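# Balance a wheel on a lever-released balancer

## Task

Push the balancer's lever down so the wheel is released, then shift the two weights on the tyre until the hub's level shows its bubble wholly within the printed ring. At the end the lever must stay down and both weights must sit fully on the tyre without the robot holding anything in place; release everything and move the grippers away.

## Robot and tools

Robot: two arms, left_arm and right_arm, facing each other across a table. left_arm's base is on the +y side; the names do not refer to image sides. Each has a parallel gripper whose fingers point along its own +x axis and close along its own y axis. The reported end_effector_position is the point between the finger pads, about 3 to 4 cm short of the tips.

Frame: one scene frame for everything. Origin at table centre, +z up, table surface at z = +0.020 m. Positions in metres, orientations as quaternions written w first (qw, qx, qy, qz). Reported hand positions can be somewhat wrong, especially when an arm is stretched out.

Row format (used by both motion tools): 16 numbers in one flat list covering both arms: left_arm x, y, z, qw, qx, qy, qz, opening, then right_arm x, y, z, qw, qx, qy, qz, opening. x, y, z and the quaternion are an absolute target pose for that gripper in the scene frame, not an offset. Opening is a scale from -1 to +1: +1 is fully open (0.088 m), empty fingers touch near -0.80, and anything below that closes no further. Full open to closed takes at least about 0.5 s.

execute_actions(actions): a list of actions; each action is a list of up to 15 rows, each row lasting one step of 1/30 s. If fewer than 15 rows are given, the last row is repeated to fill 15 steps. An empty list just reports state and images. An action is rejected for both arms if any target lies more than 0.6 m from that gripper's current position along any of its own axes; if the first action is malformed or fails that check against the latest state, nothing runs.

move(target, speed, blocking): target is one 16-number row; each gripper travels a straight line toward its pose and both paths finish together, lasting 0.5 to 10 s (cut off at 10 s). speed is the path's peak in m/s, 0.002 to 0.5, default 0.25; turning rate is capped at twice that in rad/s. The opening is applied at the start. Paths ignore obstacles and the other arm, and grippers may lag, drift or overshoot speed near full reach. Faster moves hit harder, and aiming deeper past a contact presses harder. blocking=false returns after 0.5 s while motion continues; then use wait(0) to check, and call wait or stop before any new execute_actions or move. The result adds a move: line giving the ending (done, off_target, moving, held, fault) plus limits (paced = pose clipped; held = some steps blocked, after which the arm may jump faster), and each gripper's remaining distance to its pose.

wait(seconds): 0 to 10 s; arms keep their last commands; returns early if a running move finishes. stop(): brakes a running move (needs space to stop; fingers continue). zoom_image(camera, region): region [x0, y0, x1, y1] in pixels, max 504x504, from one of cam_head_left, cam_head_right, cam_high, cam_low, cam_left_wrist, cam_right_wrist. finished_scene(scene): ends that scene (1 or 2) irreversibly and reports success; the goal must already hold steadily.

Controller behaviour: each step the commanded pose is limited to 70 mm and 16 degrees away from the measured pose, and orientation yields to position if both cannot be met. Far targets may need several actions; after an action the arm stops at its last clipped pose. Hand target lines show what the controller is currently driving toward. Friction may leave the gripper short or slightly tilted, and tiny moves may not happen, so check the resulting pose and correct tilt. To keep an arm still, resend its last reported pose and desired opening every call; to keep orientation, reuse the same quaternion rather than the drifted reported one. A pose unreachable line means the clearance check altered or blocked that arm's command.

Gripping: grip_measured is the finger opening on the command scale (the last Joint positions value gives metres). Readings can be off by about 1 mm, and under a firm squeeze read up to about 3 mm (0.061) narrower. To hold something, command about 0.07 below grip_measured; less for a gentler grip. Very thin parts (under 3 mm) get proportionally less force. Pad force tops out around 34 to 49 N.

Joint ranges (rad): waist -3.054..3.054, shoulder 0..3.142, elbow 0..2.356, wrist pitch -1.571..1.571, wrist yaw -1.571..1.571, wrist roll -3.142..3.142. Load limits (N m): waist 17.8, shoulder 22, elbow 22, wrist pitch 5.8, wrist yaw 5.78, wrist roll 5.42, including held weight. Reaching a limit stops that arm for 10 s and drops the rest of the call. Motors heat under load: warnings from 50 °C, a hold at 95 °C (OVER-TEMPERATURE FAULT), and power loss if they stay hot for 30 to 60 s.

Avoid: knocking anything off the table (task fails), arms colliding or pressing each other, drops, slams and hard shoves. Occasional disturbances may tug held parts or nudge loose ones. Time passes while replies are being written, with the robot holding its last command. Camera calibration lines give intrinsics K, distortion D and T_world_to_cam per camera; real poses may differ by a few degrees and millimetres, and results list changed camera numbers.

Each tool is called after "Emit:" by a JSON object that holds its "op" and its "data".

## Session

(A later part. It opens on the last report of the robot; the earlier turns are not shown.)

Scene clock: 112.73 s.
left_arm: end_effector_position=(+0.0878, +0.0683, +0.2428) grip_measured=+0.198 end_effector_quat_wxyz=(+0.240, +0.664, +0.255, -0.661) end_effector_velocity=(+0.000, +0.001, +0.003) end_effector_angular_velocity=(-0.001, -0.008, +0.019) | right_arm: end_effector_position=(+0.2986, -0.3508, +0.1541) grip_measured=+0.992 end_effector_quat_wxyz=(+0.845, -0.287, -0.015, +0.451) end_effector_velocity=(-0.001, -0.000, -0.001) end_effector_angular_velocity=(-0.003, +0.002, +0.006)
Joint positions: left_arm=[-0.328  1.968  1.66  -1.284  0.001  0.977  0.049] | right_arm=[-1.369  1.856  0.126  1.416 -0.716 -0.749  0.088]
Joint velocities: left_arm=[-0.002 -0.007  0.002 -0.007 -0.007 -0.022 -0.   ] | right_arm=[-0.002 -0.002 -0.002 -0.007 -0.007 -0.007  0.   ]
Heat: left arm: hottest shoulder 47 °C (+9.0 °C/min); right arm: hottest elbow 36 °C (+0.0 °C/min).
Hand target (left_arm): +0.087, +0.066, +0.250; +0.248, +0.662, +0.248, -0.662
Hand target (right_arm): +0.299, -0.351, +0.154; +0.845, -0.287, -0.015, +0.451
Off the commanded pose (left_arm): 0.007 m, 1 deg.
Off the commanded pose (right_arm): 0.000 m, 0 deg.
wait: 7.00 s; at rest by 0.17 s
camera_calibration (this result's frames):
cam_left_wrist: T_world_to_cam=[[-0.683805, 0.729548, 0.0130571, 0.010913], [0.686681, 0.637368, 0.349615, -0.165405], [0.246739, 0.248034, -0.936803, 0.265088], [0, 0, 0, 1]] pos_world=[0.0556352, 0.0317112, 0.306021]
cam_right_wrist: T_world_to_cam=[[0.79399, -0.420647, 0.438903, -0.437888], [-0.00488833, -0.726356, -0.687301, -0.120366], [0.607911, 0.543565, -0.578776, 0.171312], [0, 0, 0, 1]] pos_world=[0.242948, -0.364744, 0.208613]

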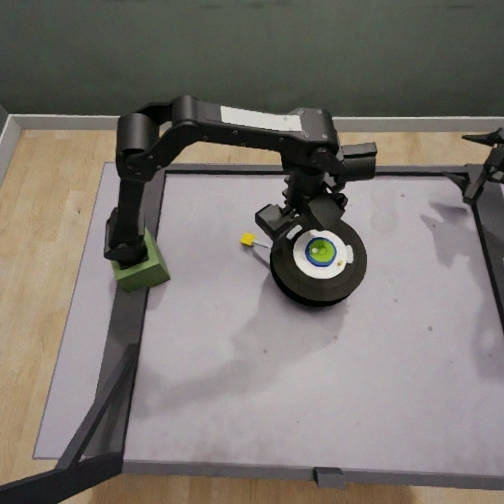

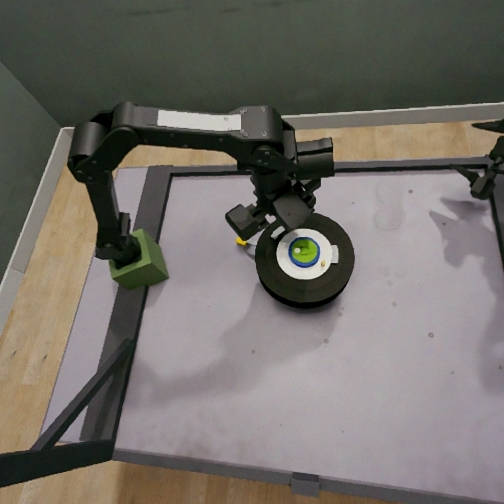

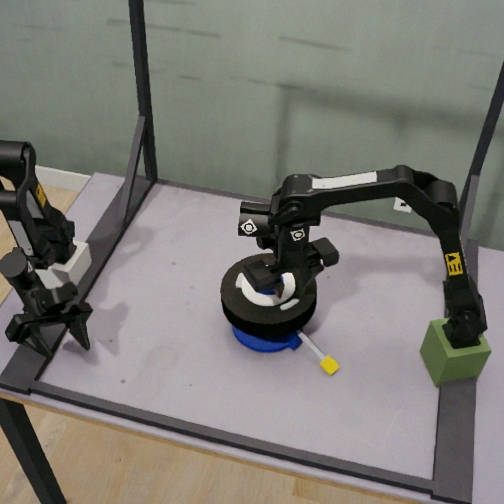

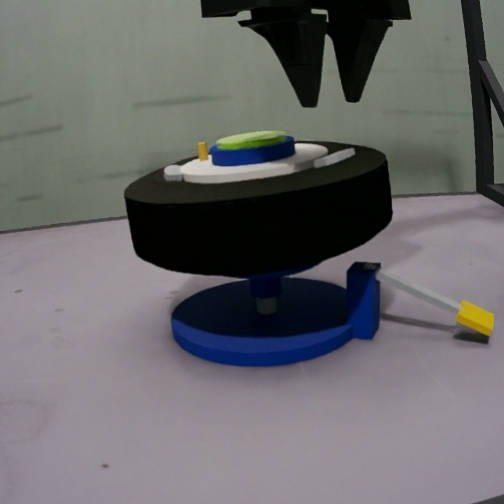

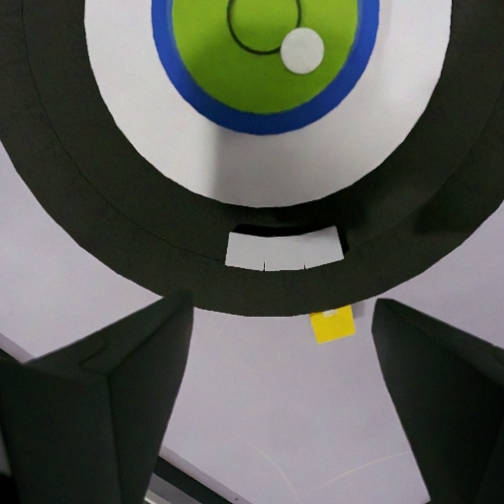

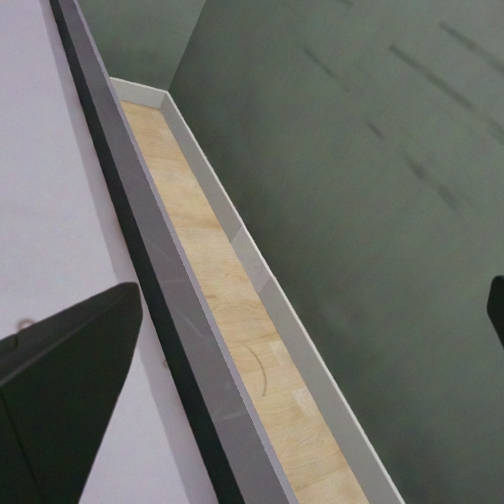

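Emit:
{"op": "move", "data": {"target": [0.087,0.071,0.184,0.248,0.662,0.248,-0.662,0.2,0.2986,-0.3508,0.1541,0.845,-0.287,-0.015,0.451,1], "speed": 0.03}}

Emit:
{"op": "move", "data": {"target": [0.087,0.071,0.184,0.248,0.662,0.248,-0.662,-0.04,0.2986,-0.3508,0.1541,0.845,-0.287,-0.015,0.451,1]}}

Emit:
{"op": "move", "data": {"target": [0.087,0.069,0.23,0.248,0.662,0.248,-0.662,-0.04,0.2986,-0.3508,0.1541,0.845,-0.287,-0.015,0.451,1], "speed": 0.04}}

Emit:
{"op": "move", "data": {"target": [0.036,0.096,0.225,0.5,0.5,0.5,-0.5,-0.04,0.2986,-0.3508,0.1541,0.845,-0.287,-0.015,0.451,1], "speed": 0.2}}

Emit:
{"op": "move", "data": {"target": [0.036,0.096,0.188,0.5,0.5,0.5,-0.5,-0.04,0.2986,-0.3508,0.1541,0.845,-0.287,-0.015,0.451,1], "speed": 0.03}}

Scene clock: 132.53 s.
left_arm: end_effector_position=(+0.0877, +0.0693, +0.1902) grip_measured=+0.198 end_effector_quat_wxyz=(+0.253, +0.661, +0.242, -0.664) end_effector_velocity=(-0.002, +0.002, -0.002) end_effector_angular_velocity=(+0.002, +0.007, -0.010) | right_arm: end_effector_position=(+0.2986, -0.3508, +0.1541) grip_measured=+0.992 end_effector_quat_wxyz=(+0.845, -0.287, -0.015, +0.451) end_effector_velocity=(-0.000, +0.000, +0.003) end_effector_angular_velocity=(+0.001, -0.022, +0.006)
Joint positions: left_arm=[-0.328  1.968  1.448 -1.034  0.001  0.977  0.049] | right_arm=[-1.369  1.856  0.126  1.416 -0.716 -0.749  0.088]
Joint velocities: left_arm=[-0.002 -0.002 -0.012  0.007  0.007  0.007 -0.   ] | right_arm=[-0.002  0.002 -0.002  0.022 -0.007 -0.007 -0.   ]
Heat: left arm: hottest shoulder 49 °C (+7.1 °C/min); right arm: hottest elbow 36 °C (+0.0 °C/min).
Hand target (left_arm): +0.087, +0.072, +0.184; +0.248, +0.662, +0.248, -0.662
Hand target (right_arm): +0.299, -0.351, +0.154; +0.845, -0.287, -0.015, +0.451
Off the commanded pose (left_arm): 0.006 m, 1 deg.
Off the commanded pose (right_arm): 0.000 m, 0 deg.
move: done
camera_calibration (this result's frames):
cam_left_wrist: T_world_to_cam=[[-0.683795, 0.729466, -0.0174404, 0.0165907], [0.685119, 0.650082, 0.328641, -0.144319], [0.25107, 0.212774, -0.944294, 0.219071], [0, 0, 0, 1]] pos_world=[0.0552184, 0.0351043, 0.254586]
cam_right_wrist: T_world_to_cam=[[0.79399, -0.420647, 0.438903, -0.437888], [-0.00488833, -0.726356, -0.687301, -0.120366], [0.607911, 0.543565, -0.578776, 0.171312], [0, 0, 0, 1]] pos_world=[0.242948, -0.364744, 0.208613]

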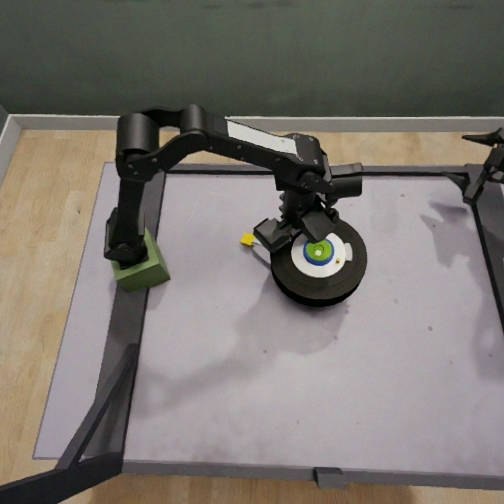

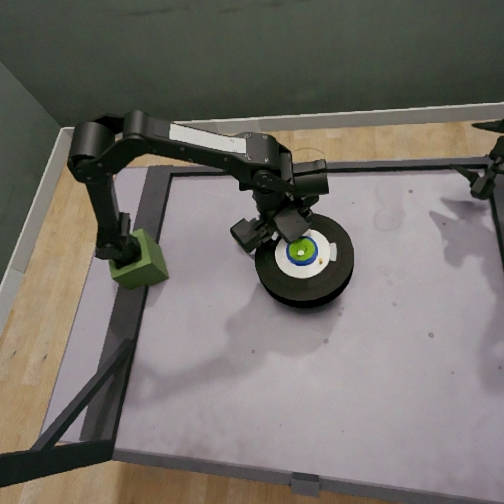

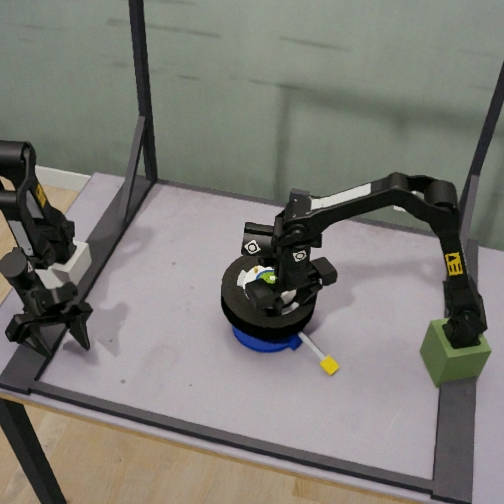

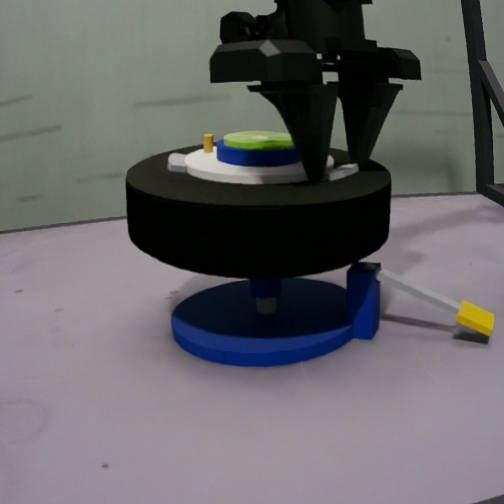

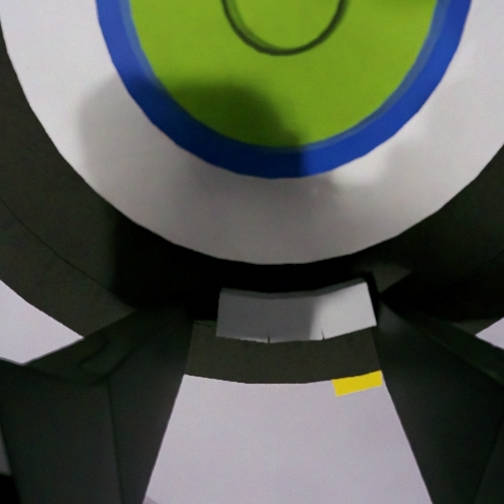

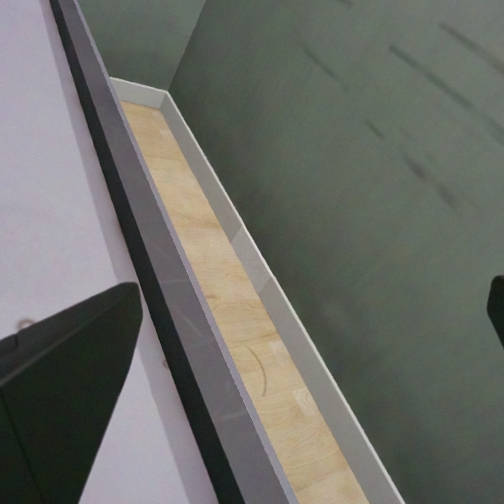

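Scene clock: 133.23 s.
left_arm: end_effector_position=(+0.0877, +0.0693, +0.1901) grip_measured=-0.017 end_effector_quat_wxyz=(+0.253, +0.661, +0.242, -0.664) end_effector_velocity=(+0.003, -0.002, -0.000) end_effector_angular_velocity=(-0.005, -0.023, -0.009) | right_arm: end_effector_position=(+0.2986, -0.3508, +0.1541) grip_measured=+0.992 end_effector_quat_wxyz=(+0.845, -0.287, -0.015, +0.451) end_effector_velocity=(-0.001, -0.001, -0.001) end_effector_angular_velocity=(-0.003, +0.002, +0.001)
Joint positions: left_arm=[-0.328  1.968  1.448 -1.033  0.001  0.977  0.038] | right_arm=[-1.369  1.856  0.126  1.416 -0.716 -0.749  0.088]
Joint velocities: left_arm=[-0.002  0.002  0.002  0.007 -0.022  0.007  0.   ] | right_arm=[-0.007 -0.002 -0.002 -0.007 -0.007 -0.007 -0.   ]
Heat: left arm: hottest shoulder 49 °C (+7.0 °C/min); right arm: hottest elbow 36 °C (+0.0 °C/min).
Hand target (left_arm): +0.087, +0.071, +0.184; +0.248, +0.662, +0.248, -0.662
Hand target (right_arm): +0.299, -0.351, +0.154; +0.845, -0.287, -0.015, +0.451
Off the commanded pose (left_arm): 0.006 m, 1 deg.
Off the commanded pose (right_arm): 0.000 m, 0 deg.
move: done
camera_calibration (this result's frames):
cam_left_wrist: T_world_to_cam=[[-0.683794, 0.729459, -0.0177484, 0.0166938], [0.685104, 0.650206, 0.328427, -0.144224], [0.251114, 0.212417, -0.944363, 0.219029], [0, 0, 0, 1]] pos_world=[0.0552223, 0.0350725, 0.254507]
cam_right_wrist: T_world_to_cam=[[0.79399, -0.420647, 0.438903, -0.437888], [-0.00488833, -0.726356, -0.687301, -0.120366], [0.607911, 0.543565, -0.578776, 0.171312], [0, 0, 0, 1]] pos_world=[0.242948, -0.364744, 0.208613]

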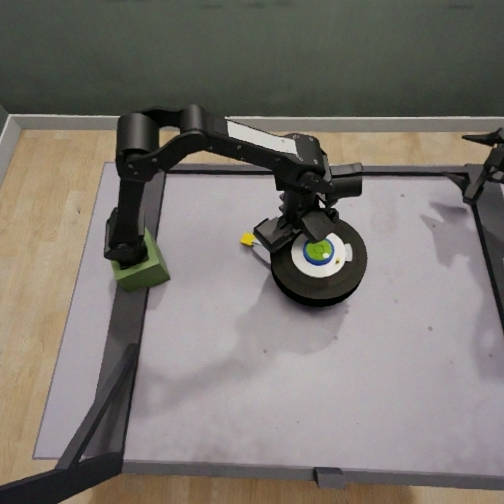

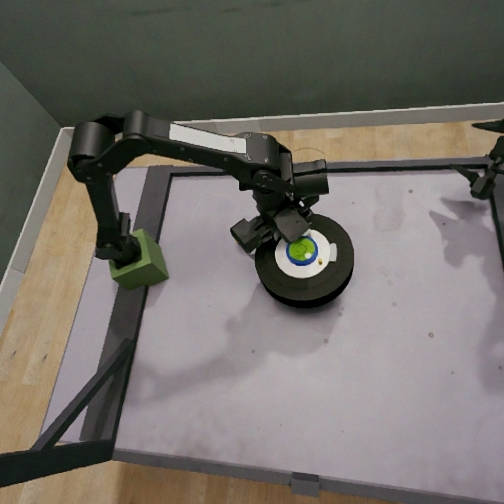

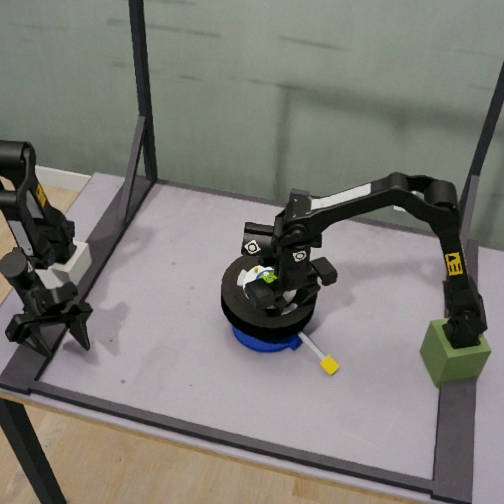

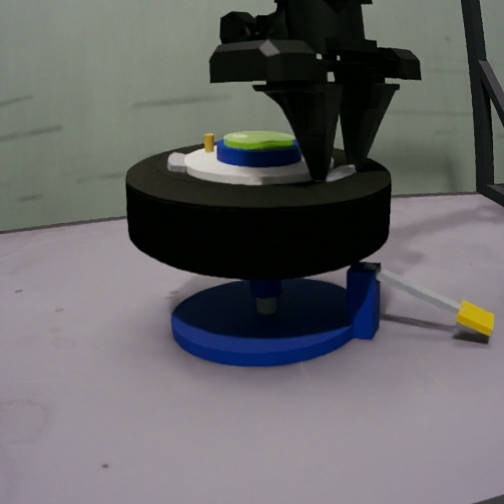

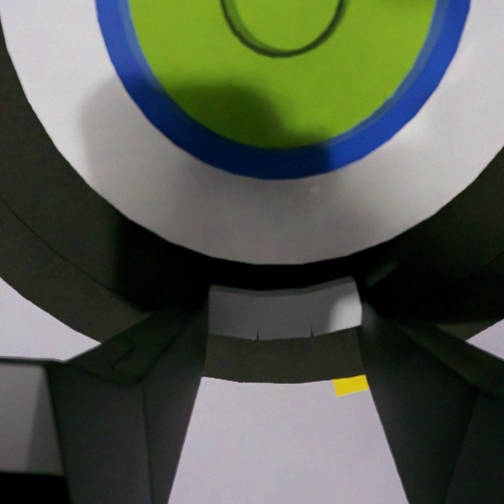

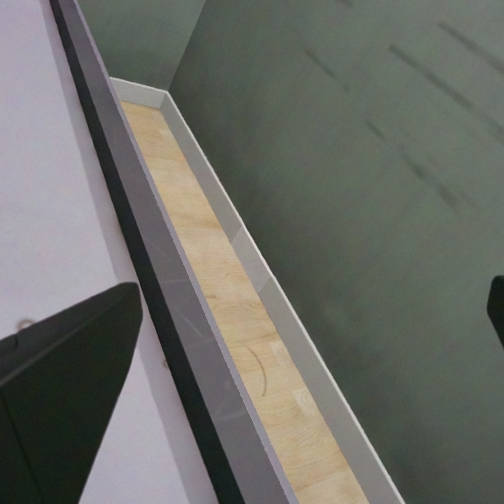

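Scene clock: 134.60 s.
left_arm: end_effector_position=(+0.0875, +0.0711, +0.2228) grip_measured=-0.017 end_effector_quat_wxyz=(+0.240, +0.664, +0.255, -0.661) end_effector_velocity=(-0.000, +0.004, +0.003) end_effector_angular_velocity=(+0.013, -0.006, +0.019) | right_arm: end_effector_position=(+0.2986, -0.3508, +0.1541) grip_measured=+0.992 end_effector_quat_wxyz=(+0.845, -0.287, -0.015, +0.451) end_effector_velocity=(+0.001, -0.003, -0.005) end_effector_angular_velocity=(-0.003, +0.037, -0.016)
Joint positions: left_arm=[-0.328  1.966  1.577 -1.203  0.001  0.977  0.038] | right_arm=[-1.369  1.856  0.126  1.416 -0.716 -0.749  0.088]
Joint velocities: left_arm=[-0.002 -0.007  0.002 -0.022 -0.007 -0.022 -0.   ] | right_arm=[-0.007 -0.002  0.002 -0.037  0.007  0.007 -0.   ]
Heat: left arm: hottest shoulder 49 °C (+6.1 °C/min); right arm: hottest elbow 36 °C (+0.0 °C/min).
Hand target (left_arm): +0.087, +0.069, +0.230; +0.248, +0.662, +0.248, -0.662
Hand target (right_arm): +0.299, -0.351, +0.154; +0.845, -0.287, -0.015, +0.451
Off the commanded pose (left_arm): 0.008 m, 1 deg.
Off the commanded pose (right_arm): 0.000 m, 0 deg.
move: done
camera_calibration (this result's frames):
cam_left_wrist: T_world_to_cam=[[-0.683805, 0.729548, 0.0130571, 0.00894211], [0.686681, 0.637368, 0.349615, -0.159916], [0.246739, 0.248034, -0.936803, 0.245717], [0, 0, 0, 1]] pos_world=[0.0552981, 0.0344554, 0.28598]
cam_right_wrist: T_world_to_cam=[[0.79399, -0.420647, 0.438903, -0.437888], [-0.00488833, -0.726356, -0.687301, -0.120366], [0.607911, 0.543565, -0.578776, 0.171312], [0, 0, 0, 1]] pos_world=[0.242948, -0.364744, 0.208613]

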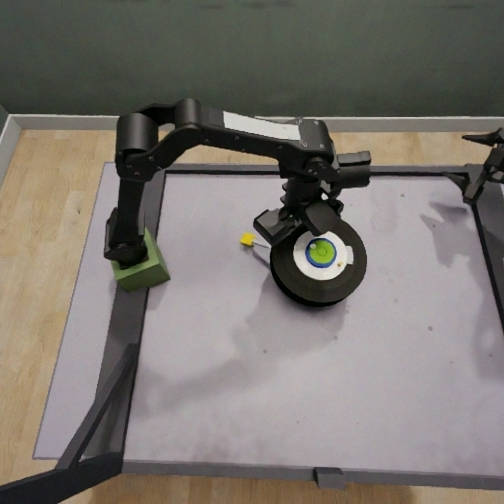

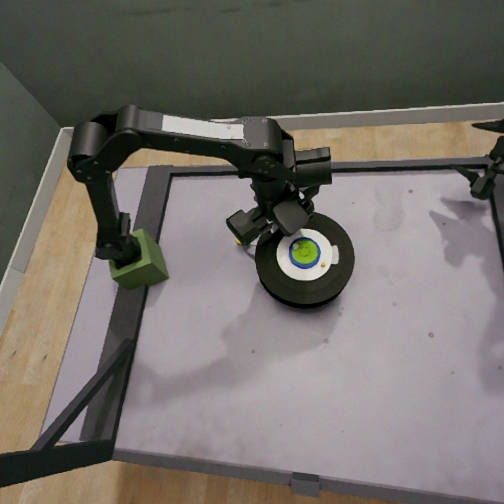

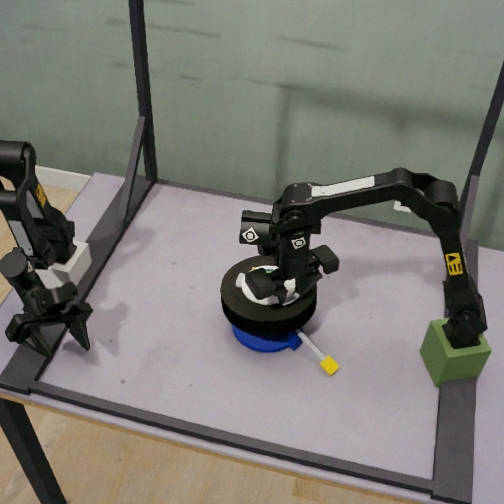

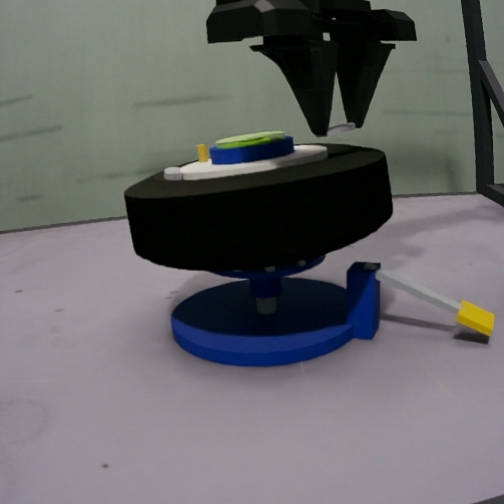

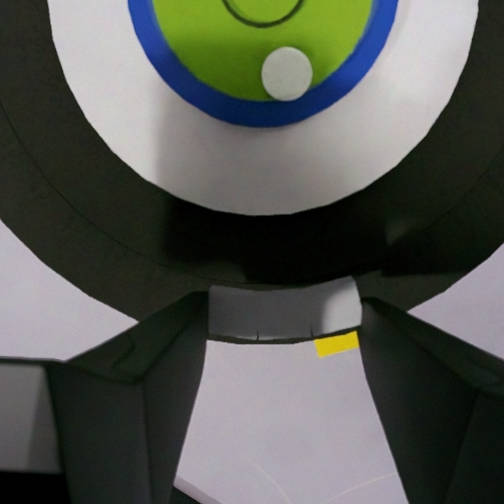

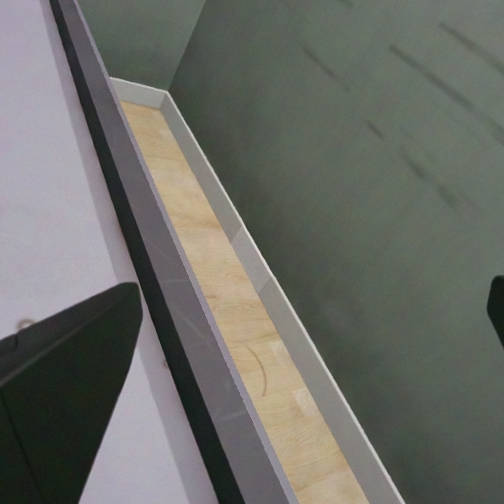

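Scene clock: 137.20 s.
left_arm: end_effector_position=(+0.0372, +0.0946, +0.2227) grip_measured=-0.017 end_effector_quat_wxyz=(+0.497, +0.502, +0.502, -0.499) end_effector_velocity=(-0.002, -0.001, +0.002) end_effector_angular_velocity=(-0.012, +0.007, +0.034) | right_arm: end_effector_position=(+0.2986, -0.3508, +0.1541) grip_measured=+0.992 end_effector_quat_wxyz=(+0.845, -0.287, -0.015, +0.451) end_effector_velocity=(-0.002, +0.002, +0.001) end_effector_angular_velocity=(+0.011, +0.009, +0.017)
Joint positions: left_arm=[-0.466  1.856  1.428 -1.151  0.001 -0.015  0.038] | right_arm=[-1.369  1.856  0.126  1.416 -0.716 -0.749  0.088]
Joint velocities: left_arm=[-0.002 -0.007 -0.002  0.007  0.007 -0.037 -0.   ] | right_arm=[-0.002 -0.002  0.002 -0.007 -0.022  0.007 -0.   ]
Heat: left arm: hottest shoulder 49 °C (+6.0 °C/min); right arm: hottest elbow 36 °C (+0.0 °C/min).
Hand target (left_arm): +0.037, +0.096, +0.225; +0.500, +0.501, +0.500, -0.499
Hand target (right_arm): +0.299, -0.351, +0.154; +0.845, -0.287, -0.015, +0.451
Off the commanded pose (left_arm): 0.003 m, 0 deg.
Off the commanded pose (right_arm): 0.000 m, 0 deg.
move: done
camera_calibration (this result's frames):
cam_left_wrist: T_world_to_cam=[[-0.999361, -0.0355092, -0.00419422, 0.0454072], [-0.0347649, 0.937522, 0.346184, -0.141147], [-0.00836054, 0.346108, -0.938157, 0.252801], [0, 0, 0, 1]] pos_world=[0.0425847, 0.0464446, 0.28622]
cam_right_wrist: T_world_to_cam=[[0.79399, -0.420647, 0.438903, -0.437888], [-0.00488833, -0.726356, -0.687301, -0.120366], [0.607911, 0.543565, -0.578776, 0.171312], [0, 0, 0, 1]] pos_world=[0.242948, -0.364744, 0.208613]

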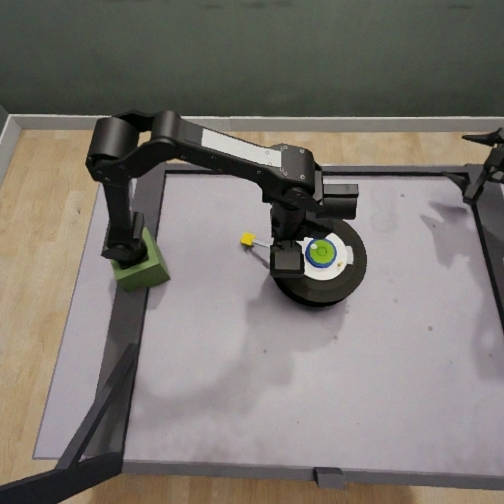

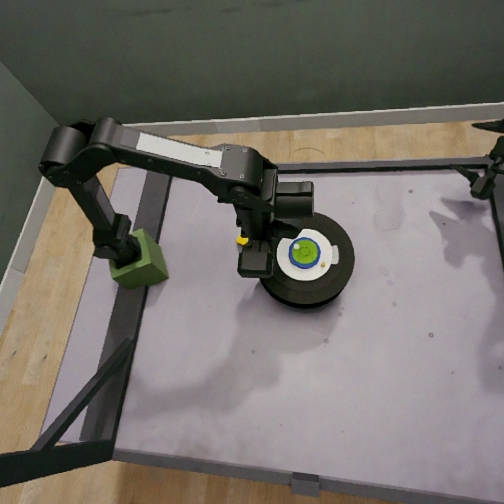

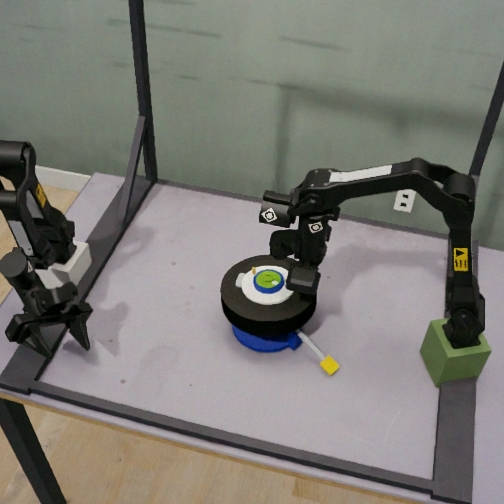

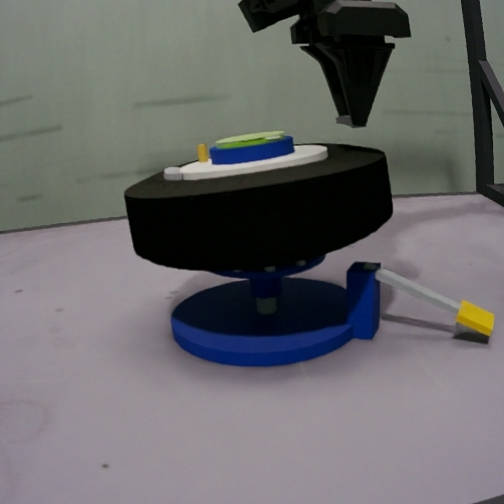

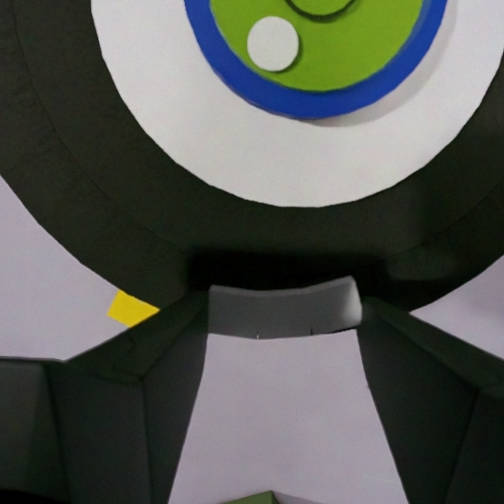

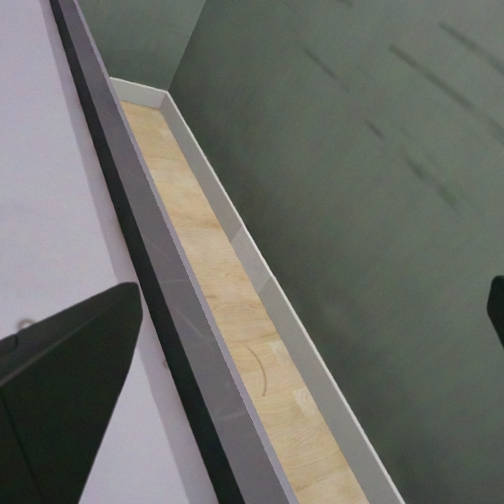

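Scene clock: 138.70 s.
left_arm: end_effector_position=(+0.0370, +0.0937, +0.1942) grip_measured=-0.017 end_effector_quat_wxyz=(+0.504, +0.495, +0.496, -0.505) end_effector_velocity=(+0.000, -0.001, -0.001) end_effector_angular_velocity=(-0.003, -0.007, -0.010) | right_arm: end_effector_position=(+0.2986, -0.3508, +0.1541) grip_measured=+0.992 end_effector_quat_wxyz=(+0.845, -0.287, -0.015, +0.451) end_effector_velocity=(-0.003, -0.000, -0.002) end_effector_angular_velocity=(-0.022, -0.016, +0.013)
Joint positions: left_arm=[-0.467  1.864  1.322 -1.01   0.001 -0.016  0.038] | right_arm=[-1.369  1.856  0.126  1.416 -0.716 -0.749  0.088]
Joint velocities: left_arm=[-0.002  0.002 -0.002  0.007 -0.007  0.007 -0.   ] | right_arm=[-0.002 -0.002 -0.007 -0.007 -0.007 -0.037 -0.   ]
Heat: left arm: hottest shoulder 49 °C (+5.1 °C/min); right arm: hottest elbow 36 °C (+0.0 °C/min).
Hand target (left_arm): +0.036, +0.096, +0.188; +0.500, +0.500, +0.500, -0.500
Hand target (right_arm): +0.299, -0.351, +0.154; +0.845, -0.287, -0.015, +0.451
Off the commanded pose (left_arm): 0.007 m, 1 deg.
Off the commanded pose (right_arm): 0.000 m, 0 deg.
move: done
camera_calibration (this result's frames):
cam_left_wrist: T_world_to_cam=[[-0.999321, -0.0367461, -0.00277599, 0.0448222], [-0.0356916, 0.946389, 0.32105, -0.126388], [-0.00917017, 0.320931, -0.947058, 0.230415], [0, 0, 0, 1]] pos_world=[0.0423938, 0.047312, 0.258918]
cam_right_wrist: T_world_to_cam=[[0.79399, -0.420647, 0.438903, -0.437888], [-0.00488833, -0.726356, -0.687301, -0.120366], [0.607911, 0.543565, -0.578776, 0.171312], [0, 0, 0, 1]] pos_world=[0.242948, -0.364744, 0.208613]

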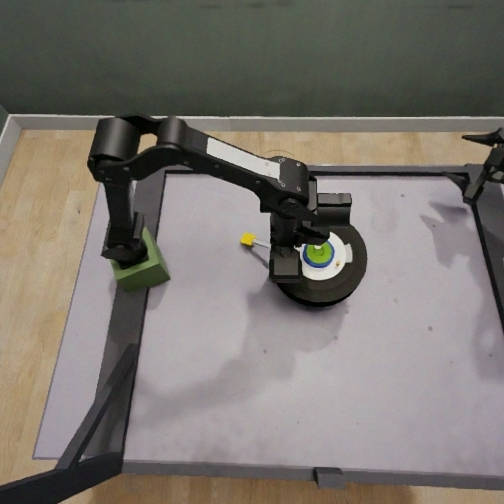

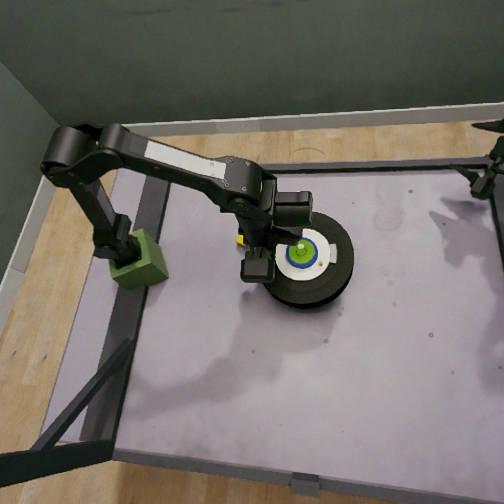

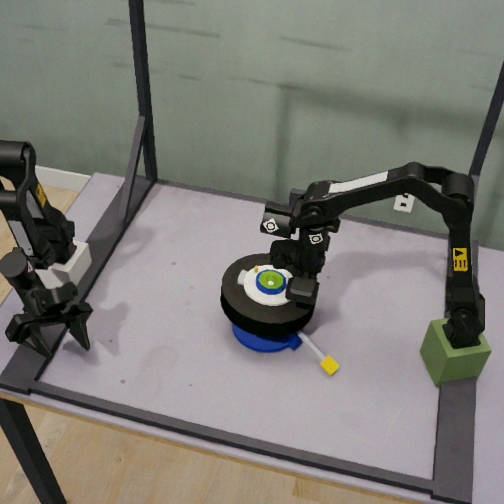

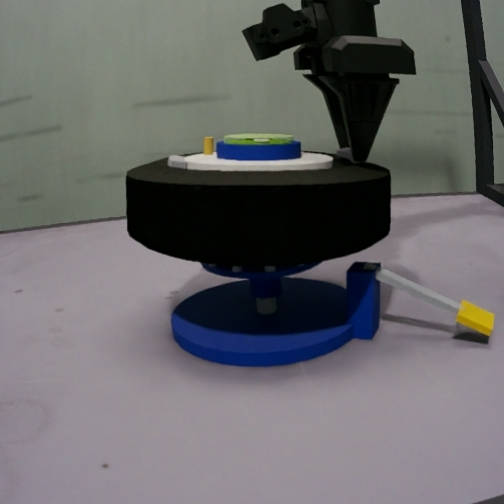

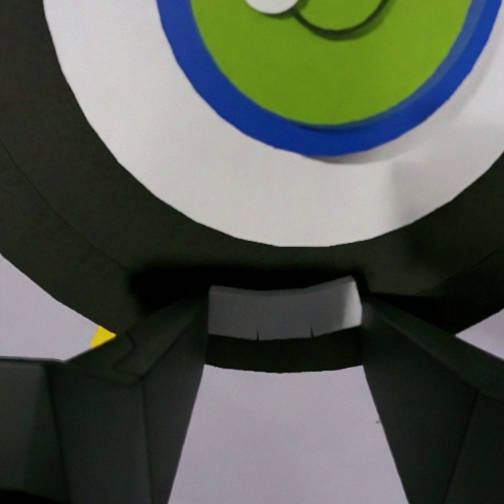

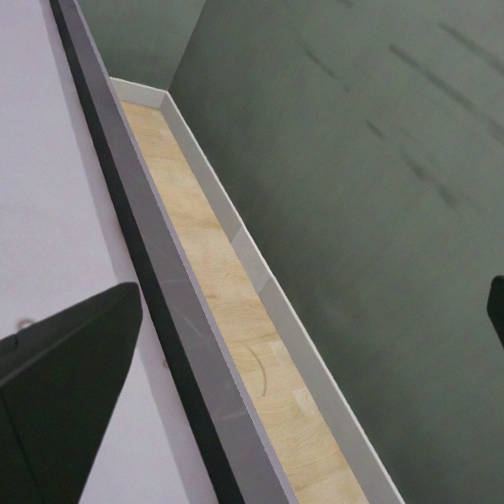

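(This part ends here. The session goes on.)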